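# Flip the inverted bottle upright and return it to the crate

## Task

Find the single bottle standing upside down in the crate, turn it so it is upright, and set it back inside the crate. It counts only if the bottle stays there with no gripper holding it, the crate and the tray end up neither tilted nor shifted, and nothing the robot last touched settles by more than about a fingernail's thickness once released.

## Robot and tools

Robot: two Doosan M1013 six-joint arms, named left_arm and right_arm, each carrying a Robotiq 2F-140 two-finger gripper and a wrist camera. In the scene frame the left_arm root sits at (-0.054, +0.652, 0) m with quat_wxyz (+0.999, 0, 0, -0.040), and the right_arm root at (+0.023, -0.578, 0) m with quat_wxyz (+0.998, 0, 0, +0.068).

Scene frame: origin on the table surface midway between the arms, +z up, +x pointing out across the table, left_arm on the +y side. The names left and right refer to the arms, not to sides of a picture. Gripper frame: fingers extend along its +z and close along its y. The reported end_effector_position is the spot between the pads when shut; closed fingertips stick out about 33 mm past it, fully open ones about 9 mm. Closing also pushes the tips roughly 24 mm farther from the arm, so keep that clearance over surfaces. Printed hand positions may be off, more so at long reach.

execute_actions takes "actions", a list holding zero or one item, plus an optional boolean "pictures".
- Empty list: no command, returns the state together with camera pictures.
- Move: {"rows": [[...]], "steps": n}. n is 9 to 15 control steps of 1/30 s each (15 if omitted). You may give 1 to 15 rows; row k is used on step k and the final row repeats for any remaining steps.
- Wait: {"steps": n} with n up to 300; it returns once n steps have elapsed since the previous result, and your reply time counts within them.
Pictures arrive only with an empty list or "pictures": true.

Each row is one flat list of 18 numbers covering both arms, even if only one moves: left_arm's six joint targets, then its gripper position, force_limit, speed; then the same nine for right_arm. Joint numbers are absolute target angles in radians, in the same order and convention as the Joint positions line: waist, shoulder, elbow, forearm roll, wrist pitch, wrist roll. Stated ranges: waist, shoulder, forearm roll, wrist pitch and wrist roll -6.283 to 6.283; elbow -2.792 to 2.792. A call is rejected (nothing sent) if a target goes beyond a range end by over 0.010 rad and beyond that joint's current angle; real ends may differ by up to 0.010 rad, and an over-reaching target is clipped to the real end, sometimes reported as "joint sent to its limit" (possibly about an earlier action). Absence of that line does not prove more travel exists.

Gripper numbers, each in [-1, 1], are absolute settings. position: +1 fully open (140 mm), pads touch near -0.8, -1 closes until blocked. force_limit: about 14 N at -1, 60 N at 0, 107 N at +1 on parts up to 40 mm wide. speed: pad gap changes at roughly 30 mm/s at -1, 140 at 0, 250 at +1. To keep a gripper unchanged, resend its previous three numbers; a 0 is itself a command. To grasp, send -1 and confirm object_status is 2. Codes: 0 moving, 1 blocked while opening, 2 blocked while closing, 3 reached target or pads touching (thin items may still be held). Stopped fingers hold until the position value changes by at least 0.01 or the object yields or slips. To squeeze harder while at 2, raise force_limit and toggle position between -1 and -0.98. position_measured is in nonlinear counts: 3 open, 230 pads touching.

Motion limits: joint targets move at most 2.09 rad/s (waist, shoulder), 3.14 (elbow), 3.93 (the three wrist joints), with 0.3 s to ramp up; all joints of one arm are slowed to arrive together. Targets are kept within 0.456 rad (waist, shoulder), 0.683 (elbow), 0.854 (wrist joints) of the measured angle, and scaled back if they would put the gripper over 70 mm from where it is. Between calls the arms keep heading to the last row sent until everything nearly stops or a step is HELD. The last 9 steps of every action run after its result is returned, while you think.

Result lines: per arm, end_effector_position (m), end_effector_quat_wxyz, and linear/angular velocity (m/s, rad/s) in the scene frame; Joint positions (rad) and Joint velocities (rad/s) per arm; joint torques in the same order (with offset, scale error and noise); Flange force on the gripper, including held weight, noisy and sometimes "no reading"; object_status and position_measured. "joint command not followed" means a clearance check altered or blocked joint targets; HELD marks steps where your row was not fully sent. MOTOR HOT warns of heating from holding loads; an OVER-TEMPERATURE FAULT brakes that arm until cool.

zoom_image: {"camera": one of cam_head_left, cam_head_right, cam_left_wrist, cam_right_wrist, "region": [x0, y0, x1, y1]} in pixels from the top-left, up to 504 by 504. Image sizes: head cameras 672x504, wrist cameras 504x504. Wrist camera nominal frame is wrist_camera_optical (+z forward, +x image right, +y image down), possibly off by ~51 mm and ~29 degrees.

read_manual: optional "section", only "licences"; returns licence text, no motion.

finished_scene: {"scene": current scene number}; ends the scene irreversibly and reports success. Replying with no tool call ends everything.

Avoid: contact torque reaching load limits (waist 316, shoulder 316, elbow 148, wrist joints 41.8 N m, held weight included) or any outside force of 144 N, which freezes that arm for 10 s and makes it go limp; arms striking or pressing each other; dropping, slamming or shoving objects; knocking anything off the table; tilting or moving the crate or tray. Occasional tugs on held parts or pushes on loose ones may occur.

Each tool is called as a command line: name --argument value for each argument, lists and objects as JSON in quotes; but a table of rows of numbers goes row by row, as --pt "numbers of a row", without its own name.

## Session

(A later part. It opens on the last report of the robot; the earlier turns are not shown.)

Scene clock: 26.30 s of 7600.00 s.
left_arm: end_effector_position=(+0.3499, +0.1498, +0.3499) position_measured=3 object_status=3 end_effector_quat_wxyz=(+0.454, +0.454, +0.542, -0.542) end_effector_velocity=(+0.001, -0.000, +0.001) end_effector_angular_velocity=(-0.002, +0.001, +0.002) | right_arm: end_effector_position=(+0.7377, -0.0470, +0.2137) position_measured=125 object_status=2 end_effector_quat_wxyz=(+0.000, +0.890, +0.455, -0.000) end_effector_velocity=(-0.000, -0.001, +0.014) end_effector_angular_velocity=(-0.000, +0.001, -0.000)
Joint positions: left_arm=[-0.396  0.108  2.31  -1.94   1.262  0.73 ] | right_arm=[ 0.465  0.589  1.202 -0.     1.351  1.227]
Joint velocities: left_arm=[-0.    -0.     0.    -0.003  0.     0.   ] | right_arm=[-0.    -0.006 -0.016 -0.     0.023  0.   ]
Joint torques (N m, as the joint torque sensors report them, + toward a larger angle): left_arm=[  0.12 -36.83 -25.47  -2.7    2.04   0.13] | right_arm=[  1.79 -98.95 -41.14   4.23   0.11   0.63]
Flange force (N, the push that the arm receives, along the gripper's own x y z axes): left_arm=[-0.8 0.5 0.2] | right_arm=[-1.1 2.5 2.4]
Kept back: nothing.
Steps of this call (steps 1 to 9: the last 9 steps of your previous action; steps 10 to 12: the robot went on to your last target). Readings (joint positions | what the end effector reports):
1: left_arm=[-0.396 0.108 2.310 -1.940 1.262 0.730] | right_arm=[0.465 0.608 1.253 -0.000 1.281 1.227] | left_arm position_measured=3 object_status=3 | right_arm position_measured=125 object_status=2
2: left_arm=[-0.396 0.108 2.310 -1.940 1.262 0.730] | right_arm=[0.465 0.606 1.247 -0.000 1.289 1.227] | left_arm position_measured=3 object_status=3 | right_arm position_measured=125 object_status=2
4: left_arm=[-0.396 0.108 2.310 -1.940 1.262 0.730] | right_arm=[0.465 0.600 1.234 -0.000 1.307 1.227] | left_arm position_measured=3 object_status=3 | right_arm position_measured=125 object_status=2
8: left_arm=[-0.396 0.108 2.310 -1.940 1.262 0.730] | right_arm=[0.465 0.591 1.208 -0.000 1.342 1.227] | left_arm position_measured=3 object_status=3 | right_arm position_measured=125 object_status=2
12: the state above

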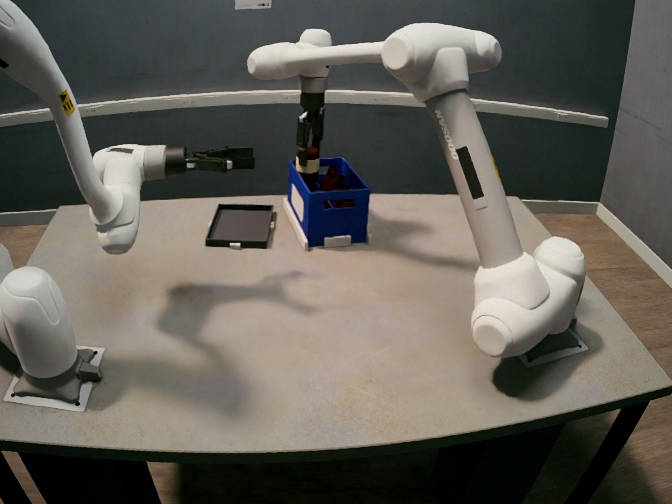

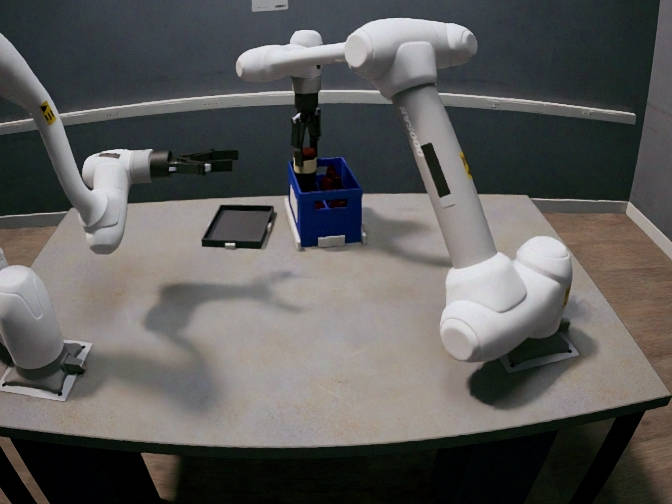

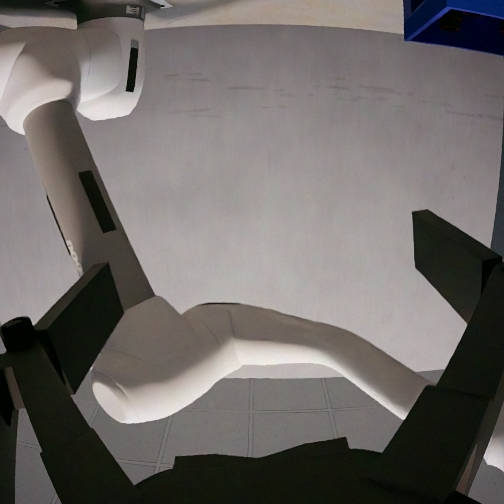

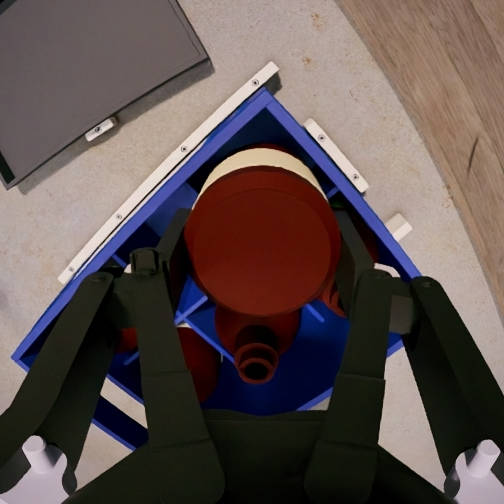

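execute_actions --actions '[{"rows": [[-0.396,0.108,2.310,-1.940,1.262,0.73,1,0,0,0.4649,0.5852,1.1893,0,1.3670,1.2267,-0.98,0.7,-1],[-0.396,0.108,2.310,-1.940,1.262,0.73,1,0,0,0.4649,0.5823,1.1780,0,1.3812,1.2267,-0.98,0.7,-1],[-0.396,0.108,2.310,-1.940,1.262,0.73,1,0,0,0.4649,0.5795,1.1668,0,1.3953,1.2267,-0.98,0.7,-1],[-0.396,0.108,2.310,-1.940,1.262,0.73,1,0,0,0.4649,0.5766,1.1555,0,1.4095,1.2267,-0.98,0.7,-1],[-0.396,0.108,2.310,-1.940,1.262,0.73,1,0,0,0.4649,0.5745,1.1400,0,1.4270,1.2267,-0.98,0.7,-1],[-0.396,0.108,2.310,-1.940,1.262,0.73,1,0,0,0.4649,0.5725,1.1245,0,1.4445,1.2267,-0.98,0.7,-1],[-0.396,0.108,2.310,-1.940,1.262,0.73,1,0,0,0.4649,0.5707,1.1090,0,1.4620,1.2267,-0.98,0.7,-1],[-0.396,0.108,2.310,-1.940,1.262,0.73,1,0,0,0.4649,0.5690,1.0935,0,1.4790,1.2267,-0.98,0.7,-1],[-0.396,0.108,2.310,-1.940,1.262,0.73,1,0,0,0.4649,0.5675,1.0780,0,1.4960,1.2267,-0.98,0.7,-1],[-0.396,0.108,2.310,-1.940,1.262,0.73,1,0,0,0.4649,0.5660,1.0625,0,1.5130,1.2267,-0.98,0.7,-1],[-0.396,0.108,2.310,-1.940,1.262,0.73,1,0,0,0.4649,0.5648,1.0470,0,1.5300,1.2267,-0.98,0.7,-1],[-0.396,0.108,2.310,-1.940,1.262,0.73,1,0,0,0.4649,0.5637,1.0315,0,1.5465,1.2267,-0.98,0.7,-1],[-0.396,0.108,2.310,-1.940,1.262,0.73,1,0,0,0.4649,0.5627,1.0160,0,1.5629,1.2267,-0.98,0.7,-1]], "steps": 15}]'

execute_actions --actions '[{"steps": 14}]' --pictures true

Scene clock: 29.50 s of 7600.00 s.
left_arm: end_effector_position=(+0.3499, +0.1498, +0.3499) position_measured=3 object_status=3 end_effector_quat_wxyz=(+0.454, +0.454, +0.542, -0.542) end_effector_velocity=(-0.000, -0.000, +0.001) end_effector_angular_velocity=(-0.001, -0.002, -0.001) | right_arm: end_effector_position=(+0.7379, -0.0467, +0.2400) position_measured=125 object_status=2 end_effector_quat_wxyz=(-0.000, +0.890, +0.455, +0.000) end_effector_velocity=(+0.004, +0.004, +0.227) end_effector_angular_velocity=(+0.003, -0.004, +0.002)
Joint positions: left_arm=[-0.396  0.108  2.31  -1.94   1.262  0.73 ] | right_arm=[0.465 0.58  1.168 0.    1.393 1.227]
Joint velocities: left_arm=[-0.    -0.001 -0.002  0.001  0.     0.   ] | right_arm=[ 0.001 -0.064 -0.309  0.     0.368 -0.001]
Joint torques (N m, as the joint torque sensors report them, + toward a larger angle): left_arm=[  0.38 -36.5  -25.48  -2.72   2.02   0.06] | right_arm=[   0.97 -107.38  -47.08    4.58    0.22    0.56]
Flange force (N, the push that the arm receives, along the gripper's own x y z axes): left_arm=[-1.5 -0.5 0.4] | right_arm=[-0.3 1.8 6.1]
Steps of this call (steps 1 to 30: the robot went on to your last target; steps 31 to 90: nothing new was sent; steps 91 to 96: the first 6 steps of this action). Readings (joint positions | what the end effector reports):
91: left_arm=[-0.396 0.108 2.310 -1.940 1.262 0.730] | right_arm=[0.465 0.588 1.200 0.000 1.353 1.227] | left_arm position_measured=3 object_status=3 | right_arm position_measured=125 object_status=2
92: left_arm=[-0.396 0.108 2.310 -1.940 1.262 0.730] | right_arm=[0.465 0.588 1.198 0.000 1.356 1.227] | left_arm position_measured=3 object_status=3 | right_arm position_measured=125 object_status=2
94: left_arm=[-0.396 0.108 2.310 -1.940 1.262 0.730] | right_arm=[0.465 0.584 1.186 0.000 1.371 1.227] | left_arm position_measured=3 object_status=3 | right_arm position_measured=125 object_status=2
96: the state above

Scene clock: 29.97 s of 7600.00 s.
left_arm: end_effector_position=(+0.3499, +0.1498, +0.3499) position_measured=3 object_status=3 end_effector_quat_wxyz=(+0.454, +0.454, +0.542, -0.542) end_effector_velocity=(+0.000, -0.000, +0.000) end_effector_angular_velocity=(+0.000, -0.000, -0.000) | right_arm: end_effector_position=(+0.7377, -0.0468, +0.3382) position_measured=125 object_status=2 end_effector_quat_wxyz=(-0.000, +0.890, +0.455, -0.000) end_effector_velocity=(-0.001, -0.001, +0.020) end_effector_angular_velocity=(-0.001, +0.001, -0.001)
Joint positions: left_arm=[-0.396  0.108  2.31  -1.94   1.262  0.73 ] | right_arm=[0.465 0.563 1.019 0.    1.56  1.227]
Joint velocities: left_arm=[-0.     0.    -0.001  0.001 -0.    -0.001] | right_arm=[-0.    -0.002 -0.033 -0.     0.036  0.001]
Joint torques (N m, as the joint torque sensors report them, + toward a larger angle): left_arm=[  1.01 -36.69 -25.34  -2.61   2.1    0.15] | right_arm=[  1.28 -98.6  -43.07   4.09  -0.02   0.66]
Flange force (N, the push that the arm receives, along the gripper's own x y z axes): left_arm=[-0.9 -0.6 2.3] | right_arm=[-2.0 1.7 4.3]
Kept back: nothing.
Steps of this call (steps 1 to 9: the last 9 steps of your previous action; steps 10 to 14: the robot went on to your last target). Readings (joint positions | what the end effector reports):
1: left_arm=[-0.396 0.108 2.310 -1.940 1.262 0.730] | right_arm=[0.465 0.578 1.157 0.000 1.407 1.227] | left_arm position_measured=3 object_status=3 | right_arm position_measured=125 object_status=2
2: left_arm=[-0.396 0.108 2.310 -1.940 1.262 0.730] | right_arm=[0.465 0.576 1.144 0.000 1.421 1.227] | left_arm position_measured=3 object_status=3 | right_arm position_measured=125 object_status=2
4: left_arm=[-0.396 0.108 2.310 -1.940 1.262 0.730] | right_arm=[0.465 0.572 1.117 0.000 1.452 1.227] | left_arm position_measured=3 object_status=3 | right_arm position_measured=125 object_status=2
8: left_arm=[-0.396 0.108 2.310 -1.940 1.262 0.730] | right_arm=[0.465 0.566 1.058 0.000 1.518 1.227] | left_arm position_measured=3 object_status=3 | right_arm position_measured=125 object_status=2
14: the state above

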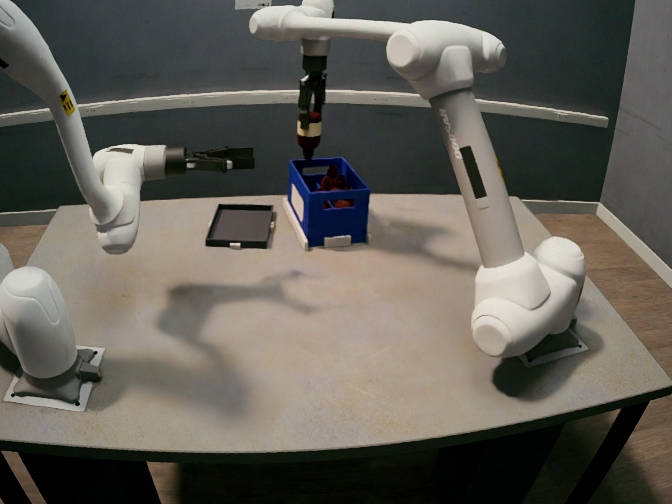

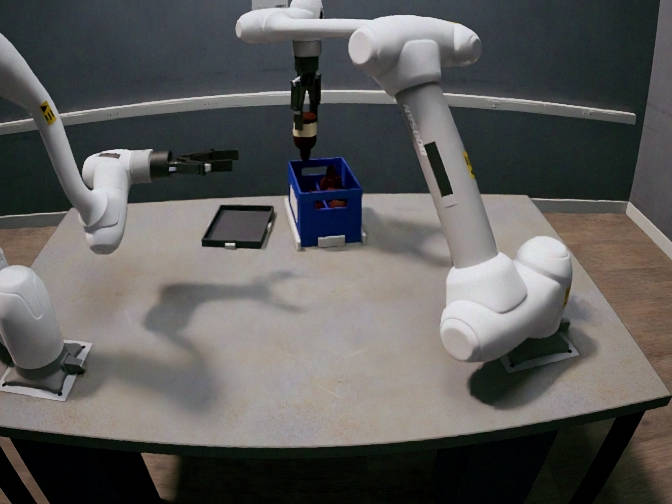

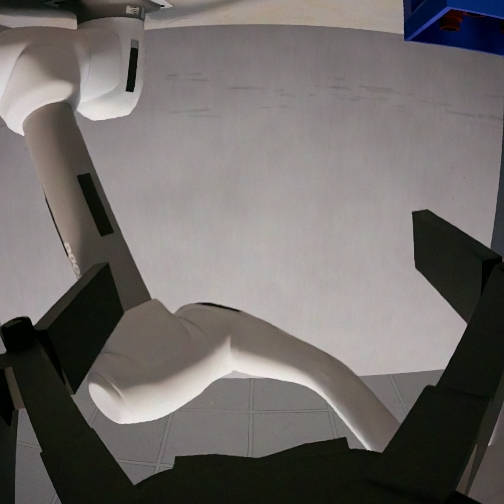

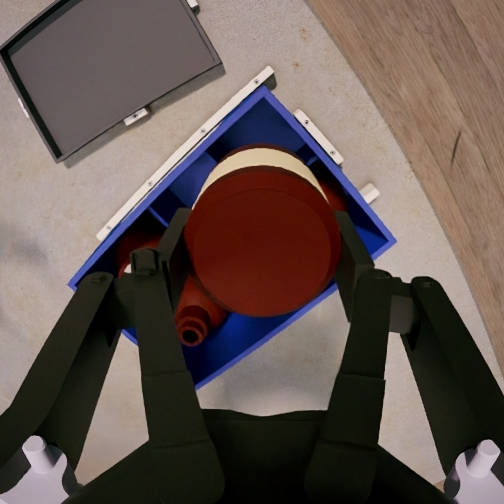

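execute_actions --actions '[{"rows": [[-0.396,0.108,2.310,-1.940,1.262,0.73,1,0,0,0.0468,-0.0449,2.471,1.7094,1.4512,0.7072,-0.98,0.7,-1]], "steps": 15}]'

execute_actions --actions '[{"steps": 50}]' --pictures true

Scene clock: 30.63 s of 7600.00 s.
left_arm: end_effector_position=(+0.3499, +0.1498, +0.3499) position_measured=3 object_status=3 end_effector_quat_wxyz=(+0.454, +0.454, +0.542, -0.542) end_effector_velocity=(-0.002, +0.000, -0.002) end_effector_angular_velocity=(+0.000, +0.005, -0.001) | right_arm: end_effector_position=(+0.7050, -0.0826, +0.3469) position_measured=125 object_status=2 end_effector_quat_wxyz=(-0.076, +0.885, +0.459, -0.013) end_effector_velocity=(-0.305, -0.264, +0.080) end_effector_angular_velocity=(+1.080, +0.715, +0.037)
Joint positions: left_arm=[-0.396  0.108  2.31  -1.94   1.262  0.73 ] | right_arm=[0.391 0.481 1.138 0.153 1.542 1.135]
Joint velocities: left_arm=[-0.001  0.     0.003 -0.001  0.001 -0.001] | right_arm=[-0.591 -0.694  1.025  1.282 -0.148 -0.721]
Joint torques (N m, as the joint torque sensors report them, + toward a larger angle): left_arm=[  0.22 -36.91 -25.6   -2.68   2.07  -0.04] | right_arm=[ 27.77 -79.94 -39.9    4.61   0.19   0.86]
Flange force (N, the push that the arm receives, along the gripper's own x y z axes): left_arm=[0.2 -0.1 0.4] | right_arm=[-8.2 6.3 3.7]
Steps of this call (steps 1 to 14: the robot went on to your last target; steps 15 to 20: the first 6 steps of this action). Readings (joint positions | what the end effector reports):
15: left_arm=[-0.396 0.108 2.310 -1.940 1.262 0.730] | right_arm=[0.465 0.563 1.016 0.000 1.563 1.227] | left_arm position_measured=3 object_status=3 | right_arm position_measured=125 object_status=2
16: left_arm=[-0.396 0.108 2.310 -1.940 1.262 0.730] | right_arm=[0.462 0.559 1.021 0.007 1.562 1.222] | left_arm position_measured=3 object_status=3 | right_arm position_measured=125 object_status=2
18: left_arm=[-0.396 0.108 2.310 -1.940 1.262 0.730] | right_arm=[0.435 0.530 1.066 0.063 1.552 1.188] | left_arm position_measured=3 object_status=3 | right_arm position_measured=125 object_status=2
20: the state above

Scene clock: 32.30 s of 7600.00 s.
left_arm: end_effector_position=(+0.3499, +0.1498, +0.3499) position_measured=3 object_status=3 end_effector_quat_wxyz=(+0.454, +0.454, +0.542, -0.542) end_effector_velocity=(+0.000, +0.000, +0.001) end_effector_angular_velocity=(-0.001, -0.001, -0.000) | right_arm: end_effector_position=(+0.3502, -0.1503, +0.3499) position_measured=125 object_status=2 end_effector_quat_wxyz=(+0.707, -0.707, +0.000, -0.000) end_effector_velocity=(-0.000, +0.000, -0.001) end_effector_angular_velocity=(-0.000, +0.002, +0.000)
Joint positions: left_arm=[-0.396  0.108  2.31  -1.94   1.262  0.73 ] | right_arm=[ 0.047 -0.045  2.471  1.709  1.451  0.707]
Joint velocities: left_arm=[ 0.001 -0.    -0.001  0.001  0.001 -0.   ] | right_arm=[ 0.     0.001  0.001  0.    -0.     0.   ]
Joint torques (N m, as the joint torque sensors report them, + toward a larger angle): left_arm=[  0.15 -35.91 -25.38  -2.73   2.07   0.04] | right_arm=[  0.51 -26.82 -33.65   2.1    2.93   0.56]
Flange force (N, the push that the arm receives, along the gripper's own x y z axes): left_arm=[-2.3 -1.1 -0.4] | right_arm=[-2.7 4.6 -2.2]
Kept back: nothing.
Steps of this call (steps 1 to 9: the last 9 steps of your previous action; steps 10 to 50: the robot went on to your last target). Readings (joint positions | what the end effector reports):
1: left_arm=[-0.396 0.108 2.310 -1.940 1.262 0.730] | right_arm=[0.373 0.458 1.172 0.196 1.537 1.112] | left_arm position_measured=3 object_status=3 | right_arm position_measured=125 object_status=2
2: left_arm=[-0.396 0.108 2.310 -1.940 1.262 0.730] | right_arm=[0.356 0.436 1.205 0.237 1.533 1.090] | left_arm position_measured=3 object_status=3 | right_arm position_measured=125 object_status=2
4: left_arm=[-0.396 0.108 2.310 -1.940 1.262 0.730] | right_arm=[0.325 0.393 1.270 0.318 1.525 1.052] | left_arm position_measured=3 object_status=3 | right_arm position_measured=125 object_status=2
8: left_arm=[-0.396 0.108 2.310 -1.940 1.262 0.730] | right_arm=[0.272 0.311 1.399 0.479 1.511 0.987] | left_arm position_measured=3 object_status=3 | right_arm position_measured=125 object_status=2
50: the state above

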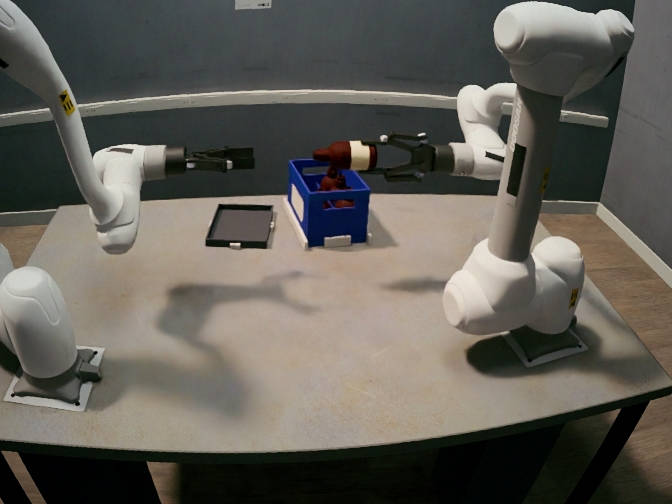

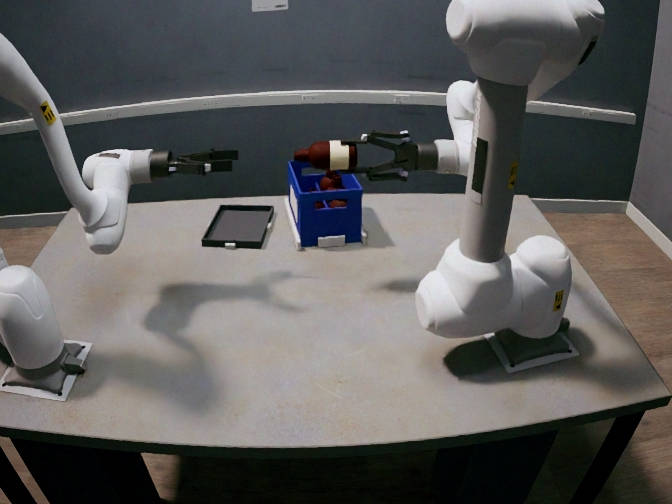

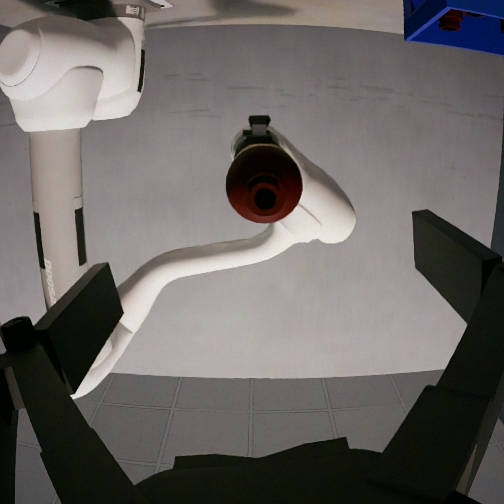

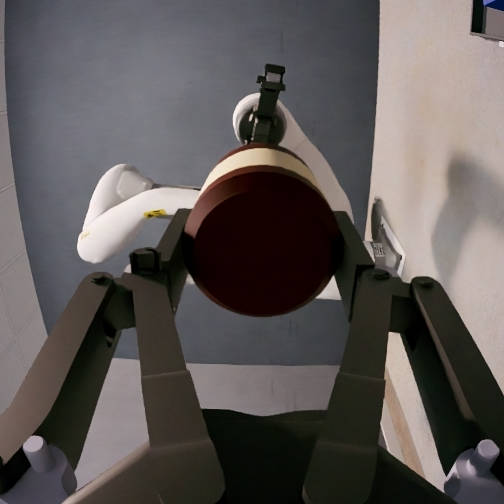

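zoom_image --camera "cam_head_left" --region '[180, 120, 440, 200]'

Region (180, 120, 440, 200) of cam_head_left's 672x504 image, scaled by 1.938, with more detail than that image has; it fills the top 155 rows of this view, and the rest is white.

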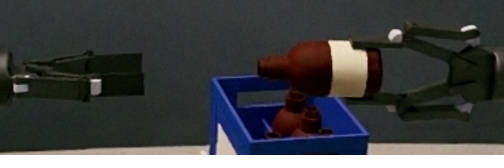

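execute_actions --actions '[{"rows": [[-0.5879,0.1893,2.2088,-2.0969,1.1384,-0.6252,-0.2,0,0,0.0468,-0.0449,2.471,1.7094,1.4512,0.7072,-0.98,0.7,-1]], "steps": 15}]'

execute_actions --actions '[{"steps": 30}]' --pictures true

zoom_image --camera "cam_head_left" --region '[230, 120, 430, 200]'

Scene clock: 33.73 s of 7600.00 s.
left_arm: end_effector_position=(+0.3538, +0.1284, +0.3505) position_measured=37 object_status=0 end_effector_quat_wxyz=(+0.403, +0.402, +0.581, -0.581) end_effector_velocity=(+0.034, -0.263, +0.005) end_effector_angular_velocity=(-0.010, +2.181, -0.004) | right_arm: end_effector_position=(+0.3502, -0.1503, +0.3499) position_measured=125 object_status=2 end_effector_quat_wxyz=(+0.707, -0.707, +0.000, -0.000) end_effector_velocity=(-0.000, +0.000, +0.000) end_effector_angular_velocity=(-0.000, -0.000, +0.001)
Joint positions: left_arm=[-0.435  0.125  2.289 -1.972  1.236  0.553] | right_arm=[ 0.047 -0.045  2.471  1.709  1.451  0.707]
Joint velocities: left_arm=[-0.471  0.2   -0.249 -0.38  -0.3   -2.099] | right_arm=[ 0.    -0.001 -0.    -0.001  0.     0.   ]
Joint torques (N m, as the joint torque sensors report them, + toward a larger angle): left_arm=[ -6.11 -30.02 -28.87  -3.27   2.29   0.02] | right_arm=[  1.42 -27.24 -33.93   2.06   3.01   0.6 ]
Flange force (N, the push that the arm receives, along the gripper's own x y z axes): left_arm=[-1.5 -3.1 1.1] | right_arm=[-2.4 5.3 -4.6]
Steps of this call (steps 1 to 15: the robot went on to your last target; steps 16 to 37: nothing new was sent; steps 38 to 43: the first 6 steps of this action). Readings (joint positions | what the end effector reports):
38: left_arm=[-0.396 0.108 2.310 -1.940 1.262 0.730] | right_arm=[0.047 -0.045 2.471 1.709 1.451 0.707] | left_arm position_measured=3 object_status=0 | right_arm position_measured=125 object_status=2
39: left_arm=[-0.397 0.108 2.309 -1.941 1.261 0.723] | right_arm=[0.047 -0.045 2.471 1.709 1.451 0.707] | left_arm position_measured=6 object_status=0 | right_arm position_measured=125 object_status=2
41: left_arm=[-0.409 0.114 2.303 -1.952 1.253 0.667] | right_arm=[0.047 -0.045 2.471 1.709 1.451 0.707] | left_arm position_measured=21 object_status=0 | right_arm position_measured=125 object_status=2
43: the state above

Scene clock: 34.73 s of 7600.00 s.
left_arm: end_effector_position=(+0.3555, +0.0399, +0.3500) position_measured=154 object_status=3 end_effector_quat_wxyz=(-0.000, +0.000, +0.707, -0.707) end_effector_velocity=(+0.001, +0.000, -0.001) end_effector_angular_velocity=(+0.000, +0.003, +0.002) | right_arm: end_effector_position=(+0.3502, -0.1503, +0.3499) position_measured=125 object_status=2 end_effector_quat_wxyz=(+0.707, -0.707, +0.000, -0.000) end_effector_velocity=(+0.000, -0.000, -0.001) end_effector_angular_velocity=(-0.000, +0.000, -0.001)
Joint positions: left_arm=[-0.588  0.189  2.209 -2.097  1.138 -0.625] | right_arm=[ 0.047 -0.045  2.471  1.709  1.451  0.707]
Joint velocities: left_arm=[ 0.     0.001  0.001 -0.001  0.    -0.002] | right_arm=[-0.     0.001  0.001  0.    -0.001 -0.001]
Joint torques (N m, as the joint torque sensors report them, + toward a larger angle): left_arm=[  0.16 -46.7  -27.16  -3.06   2.16  -0.01] | right_arm=[  0.75 -26.35 -33.29   1.91   3.01   0.47]
Flange force (N, the push that the arm receives, along the gripper's own x y z axes): left_arm=[-0.3 0.4 0.2] | right_arm=[-3.2 2.9 -2.6]
Kept back: nothing.
Steps of this call (steps 1 to 9: the last 9 steps of your previous action; steps 10 to 30: the robot went on to your last target). Readings (joint positions | what the end effector reports):
1: left_arm=[-0.452 0.132 2.280 -1.987 1.225 0.475] | right_arm=[0.047 -0.045 2.471 1.709 1.451 0.707] | left_arm position_measured=44 object_status=0 | right_arm position_measured=125 object_status=2
2: left_arm=[-0.471 0.140 2.270 -2.002 1.213 0.383] | right_arm=[0.047 -0.045 2.471 1.709 1.451 0.707] | left_arm position_measured=52 object_status=0 | right_arm position_measured=125 object_status=2
4: left_arm=[-0.504 0.154 2.253 -2.029 1.192 0.183] | right_arm=[0.047 -0.045 2.471 1.709 1.451 0.707] | left_arm position_measured=67 object_status=0 | right_arm position_measured=125 object_status=2
8: left_arm=[-0.553 0.174 2.227 -2.068 1.161 -0.230] | right_arm=[0.047 -0.045 2.471 1.709 1.451 0.707] | left_arm position_measured=97 object_status=0 | right_arm position_measured=125 object_status=2
30: the state above

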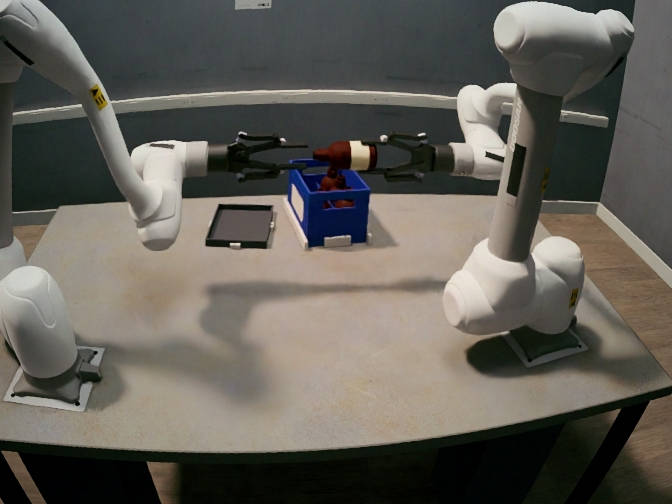

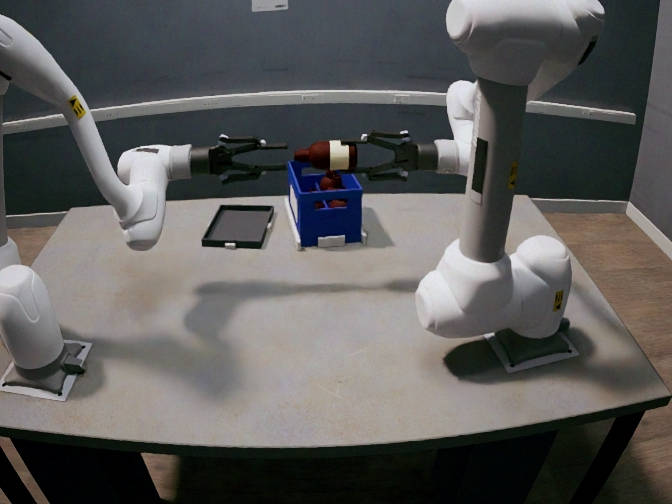

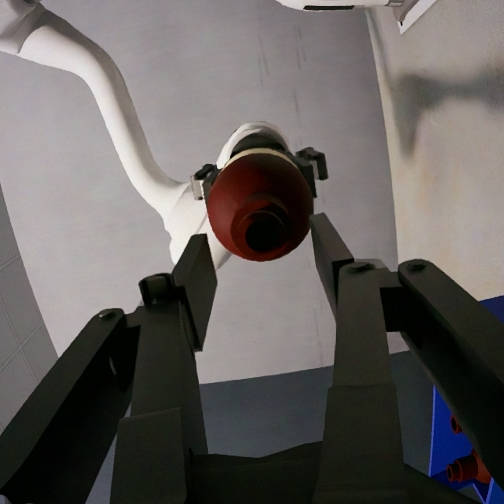

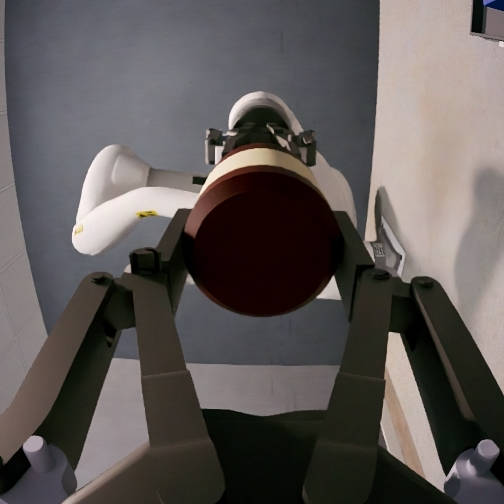

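Region (230, 120, 430, 200) of cam_head_left's 672x504 image, scaled by 2.520, with more detail than that image has; it fills the top 202 rows of this view, and the rest is white.

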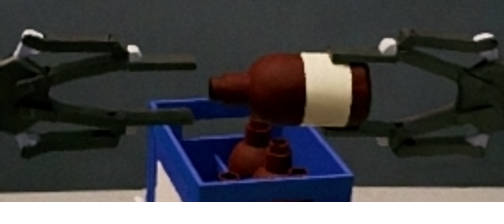

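execute_actions --actions '[{"rows": [[-0.6594,0.2219,2.1651,-2.1572,1.0910,-0.6071,-0.2,0,0,0.0468,-0.0449,2.471,1.7094,1.4512,0.7072,-0.98,0.7,-1]], "steps": 15}]'

execute_actions --actions '[{"steps": 18}]' --pictures true

zoom_image --camera "cam_head_left" --region '[230, 120, 430, 200]'

Scene clock: 35.87 s of 7600.00 s.
left_arm: end_effector_position=(+0.3535, +0.0041, +0.3500) position_measured=154 object_status=3 end_effector_quat_wxyz=(-0.000, +0.000, +0.707, -0.707) end_effector_velocity=(-0.021, -0.168, -0.002) end_effector_angular_velocity=(+0.004, -0.001, -0.011) | right_arm: end_effector_position=(+0.3502, -0.1503, +0.3499) position_measured=125 object_status=2 end_effector_quat_wxyz=(+0.707, -0.707, +0.000, -0.000) end_effector_velocity=(+0.001, -0.000, +0.001) end_effector_angular_velocity=(+0.000, -0.003, -0.001)
Joint positions: left_arm=[-0.645  0.215  2.174 -2.145  1.101 -0.611] | right_arm=[ 0.047 -0.045  2.471  1.709  1.451  0.707]
Joint velocities: left_arm=[-0.267  0.121 -0.16  -0.215 -0.172  0.069] | right_arm=[-0.    -0.001 -0.001  0.    -0.    -0.001]
Joint torques (N m, as the joint torque sensors report them, + toward a larger angle): left_arm=[ 13.69 -58.99 -22.98  -1.71   2.36   0.48] | right_arm=[  1.11 -27.69 -33.6    2.13   3.01   0.51]
Flange force (N, the push that the arm receives, along the gripper's own x y z axes): left_arm=[6.1 -2.8 2.7] | right_arm=[-1.1 5.3 -3.6]
Steps of this call (steps 1 to 15: the robot went on to your last target; steps 16 to 28: nothing new was sent; steps 29 to 34: the first 6 steps of this action). Readings (joint positions | what the end effector reports):
29: left_arm=[-0.588 0.189 2.209 -2.097 1.138 -0.625] | right_arm=[0.047 -0.045 2.471 1.709 1.451 0.707] | left_arm position_measured=154 object_status=3 | right_arm position_measured=125 object_status=2
30: left_arm=[-0.592 0.191 2.207 -2.100 1.136 -0.625] | right_arm=[0.047 -0.045 2.471 1.709 1.451 0.707] | left_arm position_measured=154 object_status=3 | right_arm position_measured=125 object_status=2
32: left_arm=[-0.619 0.203 2.190 -2.124 1.118 -0.618] | right_arm=[0.047 -0.045 2.471 1.709 1.451 0.707] | left_arm position_measured=154 object_status=3 | right_arm position_measured=125 object_status=2
34: the state above

Scene clock: 36.47 s of 7600.00 s.
left_arm: end_effector_position=(+0.3525, -0.0051, +0.3500) position_measured=154 object_status=3 end_effector_quat_wxyz=(-0.000, +0.000, +0.707, -0.707) end_effector_velocity=(+0.000, -0.001, +0.000) end_effector_angular_velocity=(-0.000, -0.001, -0.001) | right_arm: end_effector_position=(+0.3502, -0.1503, +0.3499) position_measured=125 object_status=2 end_effector_quat_wxyz=(+0.707, -0.707, +0.000, -0.000) end_effector_velocity=(+0.000, +0.000, -0.001) end_effector_angular_velocity=(+0.000, +0.003, +0.000)
Joint positions: left_arm=[-0.659  0.222  2.165 -2.157  1.091 -0.607] | right_arm=[ 0.047 -0.045  2.471  1.709  1.451  0.707]
Joint velocities: left_arm=[-0.001  0.001 -0.002  0.    -0.    -0.   ] | right_arm=[-0.     0.002  0.     0.     0.     0.001]
Joint torques (N m, as the joint torque sensors report them, + toward a larger angle): left_arm=[  0.65 -50.54 -27.42  -3.12   2.06   0.08] | right_arm=[  1.39 -26.79 -33.48   2.04   2.89   0.58]
Flange force (N, the push that the arm receives, along the gripper's own x y z axes): left_arm=[-0.1 -0.3 1.2] | right_arm=[-2.0 4.5 -4.7]
Kept back: nothing.
Steps of this call (steps 1 to 9: the last 9 steps of your previous action; steps 10 to 18: the robot went on to your last target). Readings (joint positions | what the end effector reports):
1: left_arm=[-0.652 0.219 2.170 -2.150 1.096 -0.609] | right_arm=[0.047 -0.045 2.471 1.709 1.451 0.707] | left_arm position_measured=154 object_status=3 | right_arm position_measured=125 object_status=2
2: left_arm=[-0.655 0.220 2.168 -2.153 1.094 -0.608] | right_arm=[0.047 -0.045 2.471 1.709 1.451 0.707] | left_arm position_measured=154 object_status=3 | right_arm position_measured=125 object_status=2
4: left_arm=[-0.658 0.221 2.166 -2.156 1.092 -0.608] | right_arm=[0.047 -0.045 2.471 1.709 1.451 0.707] | left_arm position_measured=154 object_status=3 | right_arm position_measured=125 object_status=2
8: left_arm=[-0.659 0.222 2.165 -2.157 1.091 -0.607] | right_arm=[0.047 -0.045 2.471 1.709 1.451 0.707] | left_arm position_measured=154 object_status=3 | right_arm position_measured=125 object_status=2
18: the state above

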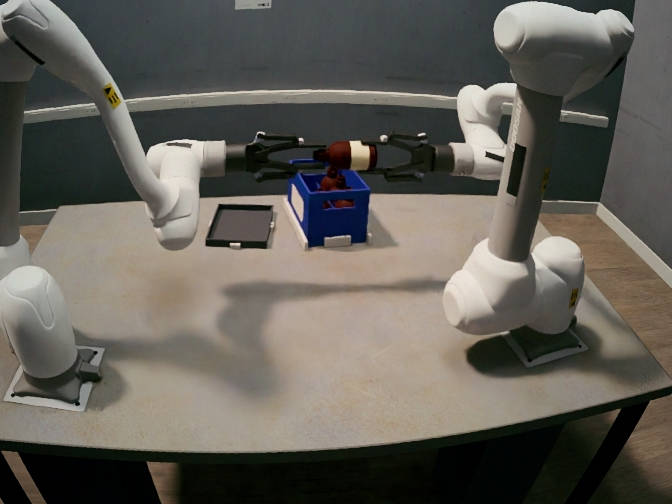

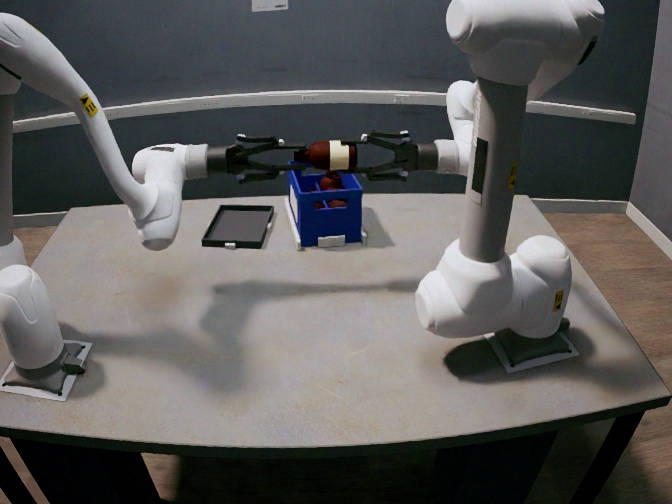

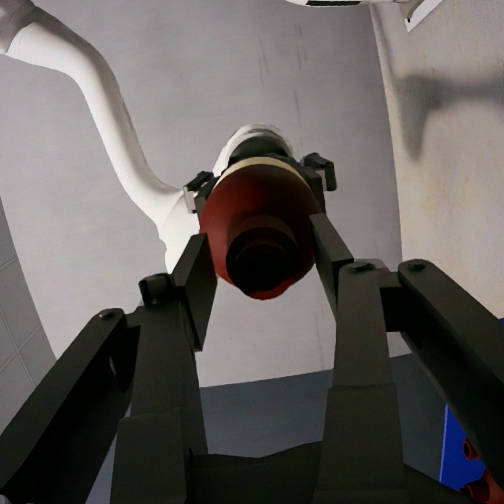

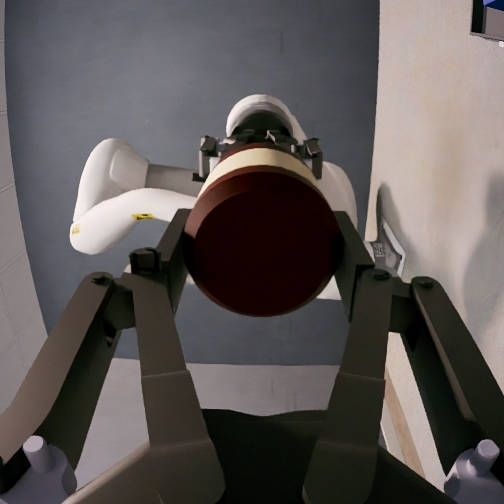

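Region (230, 120, 430, 200) of cam_head_left's 672x504 image, scaled by 2.520, with more detail than that image has; it fills the top 202 rows of this view, and the rest is white.

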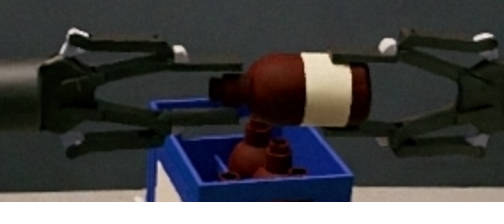

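execute_actions --actions '[{"rows": [[-0.6594,0.2219,2.1651,-2.1572,1.0910,-0.6071,-1,0.3,-0.8,0.0468,-0.0449,2.471,1.7094,1.4512,0.7072,-0.98,0.7,-1]], "steps": 15}]'

execute_actions --actions '[{"steps": 18}]' --pictures true

zoom_image --camera "cam_head_left" --region '[280, 130, 400, 190]'

Scene clock: 37.20 s of 7600.00 s.
left_arm: end_effector_position=(+0.3525, -0.0051, +0.3500) position_measured=167 object_status=0 end_effector_quat_wxyz=(-0.000, +0.000, +0.707, -0.707) end_effector_velocity=(-0.001, +0.000, -0.001) end_effector_angular_velocity=(+0.001, +0.002, -0.001) | right_arm: end_effector_position=(+0.3502, -0.1503, +0.3499) position_measured=125 object_status=2 end_effector_quat_wxyz=(+0.707, -0.707, +0.000, -0.000) end_effector_velocity=(-0.000, +0.000, +0.000) end_effector_angular_velocity=(+0.000, -0.002, +0.000)
Joint positions: left_arm=[-0.659  0.222  2.165 -2.157  1.091 -0.607] | right_arm=[ 0.047 -0.045  2.471  1.709  1.451  0.707]
Joint velocities: left_arm=[-0.001 -0.     0.001  0.     0.    -0.001] | right_arm=[ 0.    -0.001  0.     0.    -0.    -0.   ]
Joint torques (N m, as the joint torque sensors report them, + toward a larger angle): left_arm=[  0.01 -50.86 -26.99  -3.07   2.01   0.05] | right_arm=[  0.61 -27.03 -33.24   2.1    2.97   0.53]
Flange force (N, the push that the arm receives, along the gripper's own x y z axes): left_arm=[-1.6 0.0 0.9] | right_arm=[-2.4 3.7 -2.2]
Steps of this call (steps 1 to 15: the robot went on to your last target; step 16: nothing new was sent; steps 17 to 22: the first 6 steps of this action). Readings (joint positions | what the end effector reports):
17: left_arm=[-0.659 0.222 2.165 -2.157 1.091 -0.607] | right_arm=[0.047 -0.045 2.471 1.709 1.451 0.707] | left_arm position_measured=154 object_status=0 | right_arm position_measured=125 object_status=2
18: left_arm=[-0.659 0.222 2.165 -2.157 1.091 -0.607] | right_arm=[0.047 -0.045 2.471 1.709 1.451 0.707] | left_arm position_measured=155 object_status=0 | right_arm position_measured=125 object_status=2
20: left_arm=[-0.659 0.222 2.165 -2.157 1.091 -0.607] | right_arm=[0.047 -0.045 2.471 1.709 1.451 0.707] | left_arm position_measured=161 object_status=0 | right_arm position_measured=125 object_status=2
22: the state above

Scene clock: 37.80 s of 7600.00 s.
left_arm: end_effector_position=(+0.3525, -0.0051, +0.3500) position_measured=185 object_status=2 end_effector_quat_wxyz=(-0.000, +0.000, +0.707, -0.707) end_effector_velocity=(-0.001, +0.000, -0.001) end_effector_angular_velocity=(+0.001, +0.001, -0.001) | right_arm: end_effector_position=(+0.3502, -0.1503, +0.3499) position_measured=125 object_status=2 end_effector_quat_wxyz=(+0.707, -0.707, +0.000, -0.000) end_effector_velocity=(-0.001, +0.000, +0.000) end_effector_angular_velocity=(+0.000, -0.000, +0.000)
Joint positions: left_arm=[-0.659  0.222  2.165 -2.157  1.091 -0.607] | right_arm=[ 0.047 -0.045  2.471  1.709  1.451  0.707]
Joint velocities: left_arm=[ 0.    -0.     0.001  0.002  0.    -0.001] | right_arm=[ 0.001 -0.001  0.001  0.    -0.    -0.   ]
Joint torques (N m, as the joint torque sensors report them, + toward a larger angle): left_arm=[ -9.28 -46.47 -33.58  -3.04   2.12   0.04] | right_arm=[ 10.13 -26.1  -35.16   2.05   2.94   0.63]
Flange force (N, the push that the arm receives, along the gripper's own x y z axes): left_arm=[0.3 -1.7 -23.3] | right_arm=[-1.6 4.2 -31.0]
Kept back: nothing.
Steps of this call (steps 1 to 9: the last 9 steps of your previous action; steps 10 to 15: the robot went on to your last target; steps 16 to 18: nothing new was sent). Readings (joint positions | what the end effector reports):
1: left_arm=[-0.659 0.222 2.165 -2.157 1.091 -0.607] | right_arm=[0.047 -0.045 2.471 1.709 1.451 0.707] | left_arm position_measured=170 object_status=0 | right_arm position_measured=125 object_status=2
2: left_arm=[-0.659 0.222 2.165 -2.157 1.091 -0.607] | right_arm=[0.047 -0.045 2.471 1.709 1.451 0.707] | left_arm position_measured=172 object_status=0 | right_arm position_measured=125 object_status=2
4: left_arm=[-0.659 0.222 2.165 -2.157 1.091 -0.607] | right_arm=[0.047 -0.045 2.471 1.709 1.451 0.707] | left_arm position_measured=178 object_status=0 | right_arm position_measured=125 object_status=2
8: left_arm=[-0.659 0.222 2.165 -2.157 1.091 -0.607] | right_arm=[0.047 -0.045 2.471 1.709 1.451 0.707] | left_arm position_measured=185 object_status=0 | right_arm position_measured=125 object_status=2
18: the state above
All arms were judged still, so your last target was given up. Only a new action makes them travel on or press farther. Fingers that are still opening or closing keep moving.

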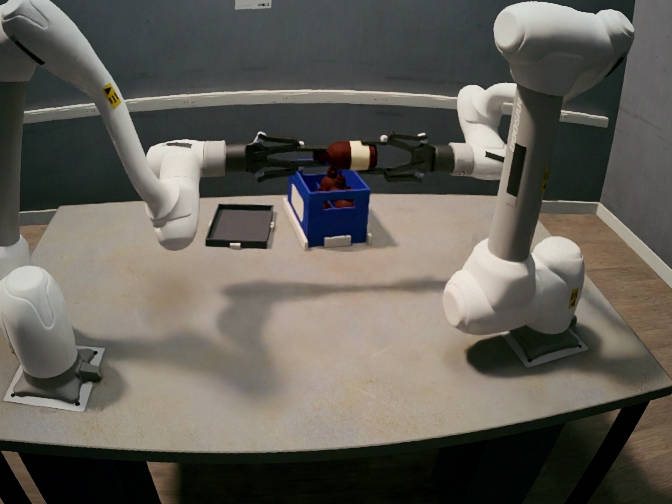

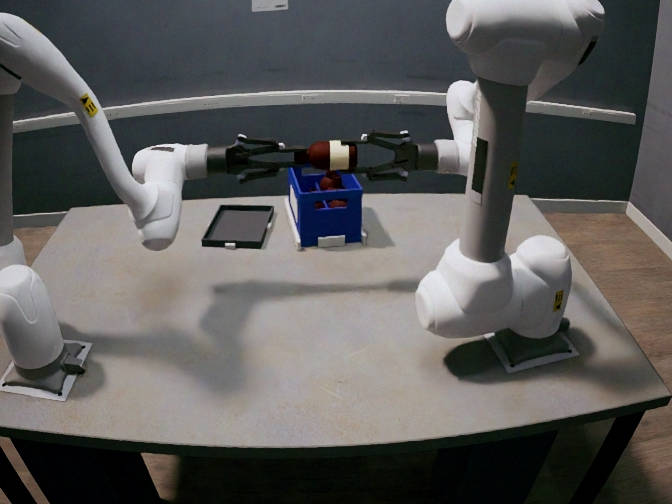

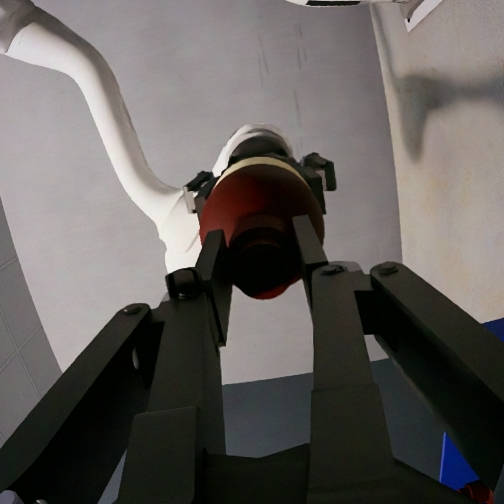

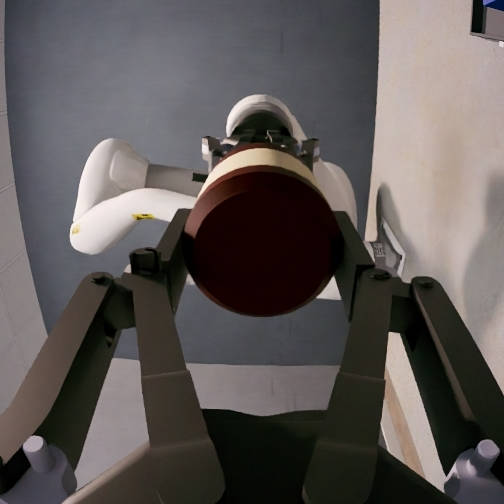

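Region (280, 130, 400, 190) of cam_head_left's 672x504 image, scaled by 4.200, with more detail than that image has.

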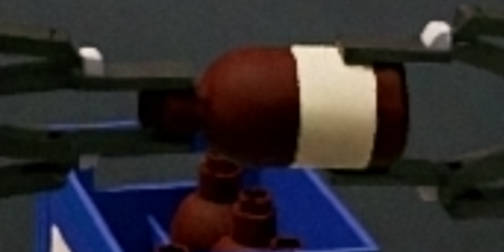

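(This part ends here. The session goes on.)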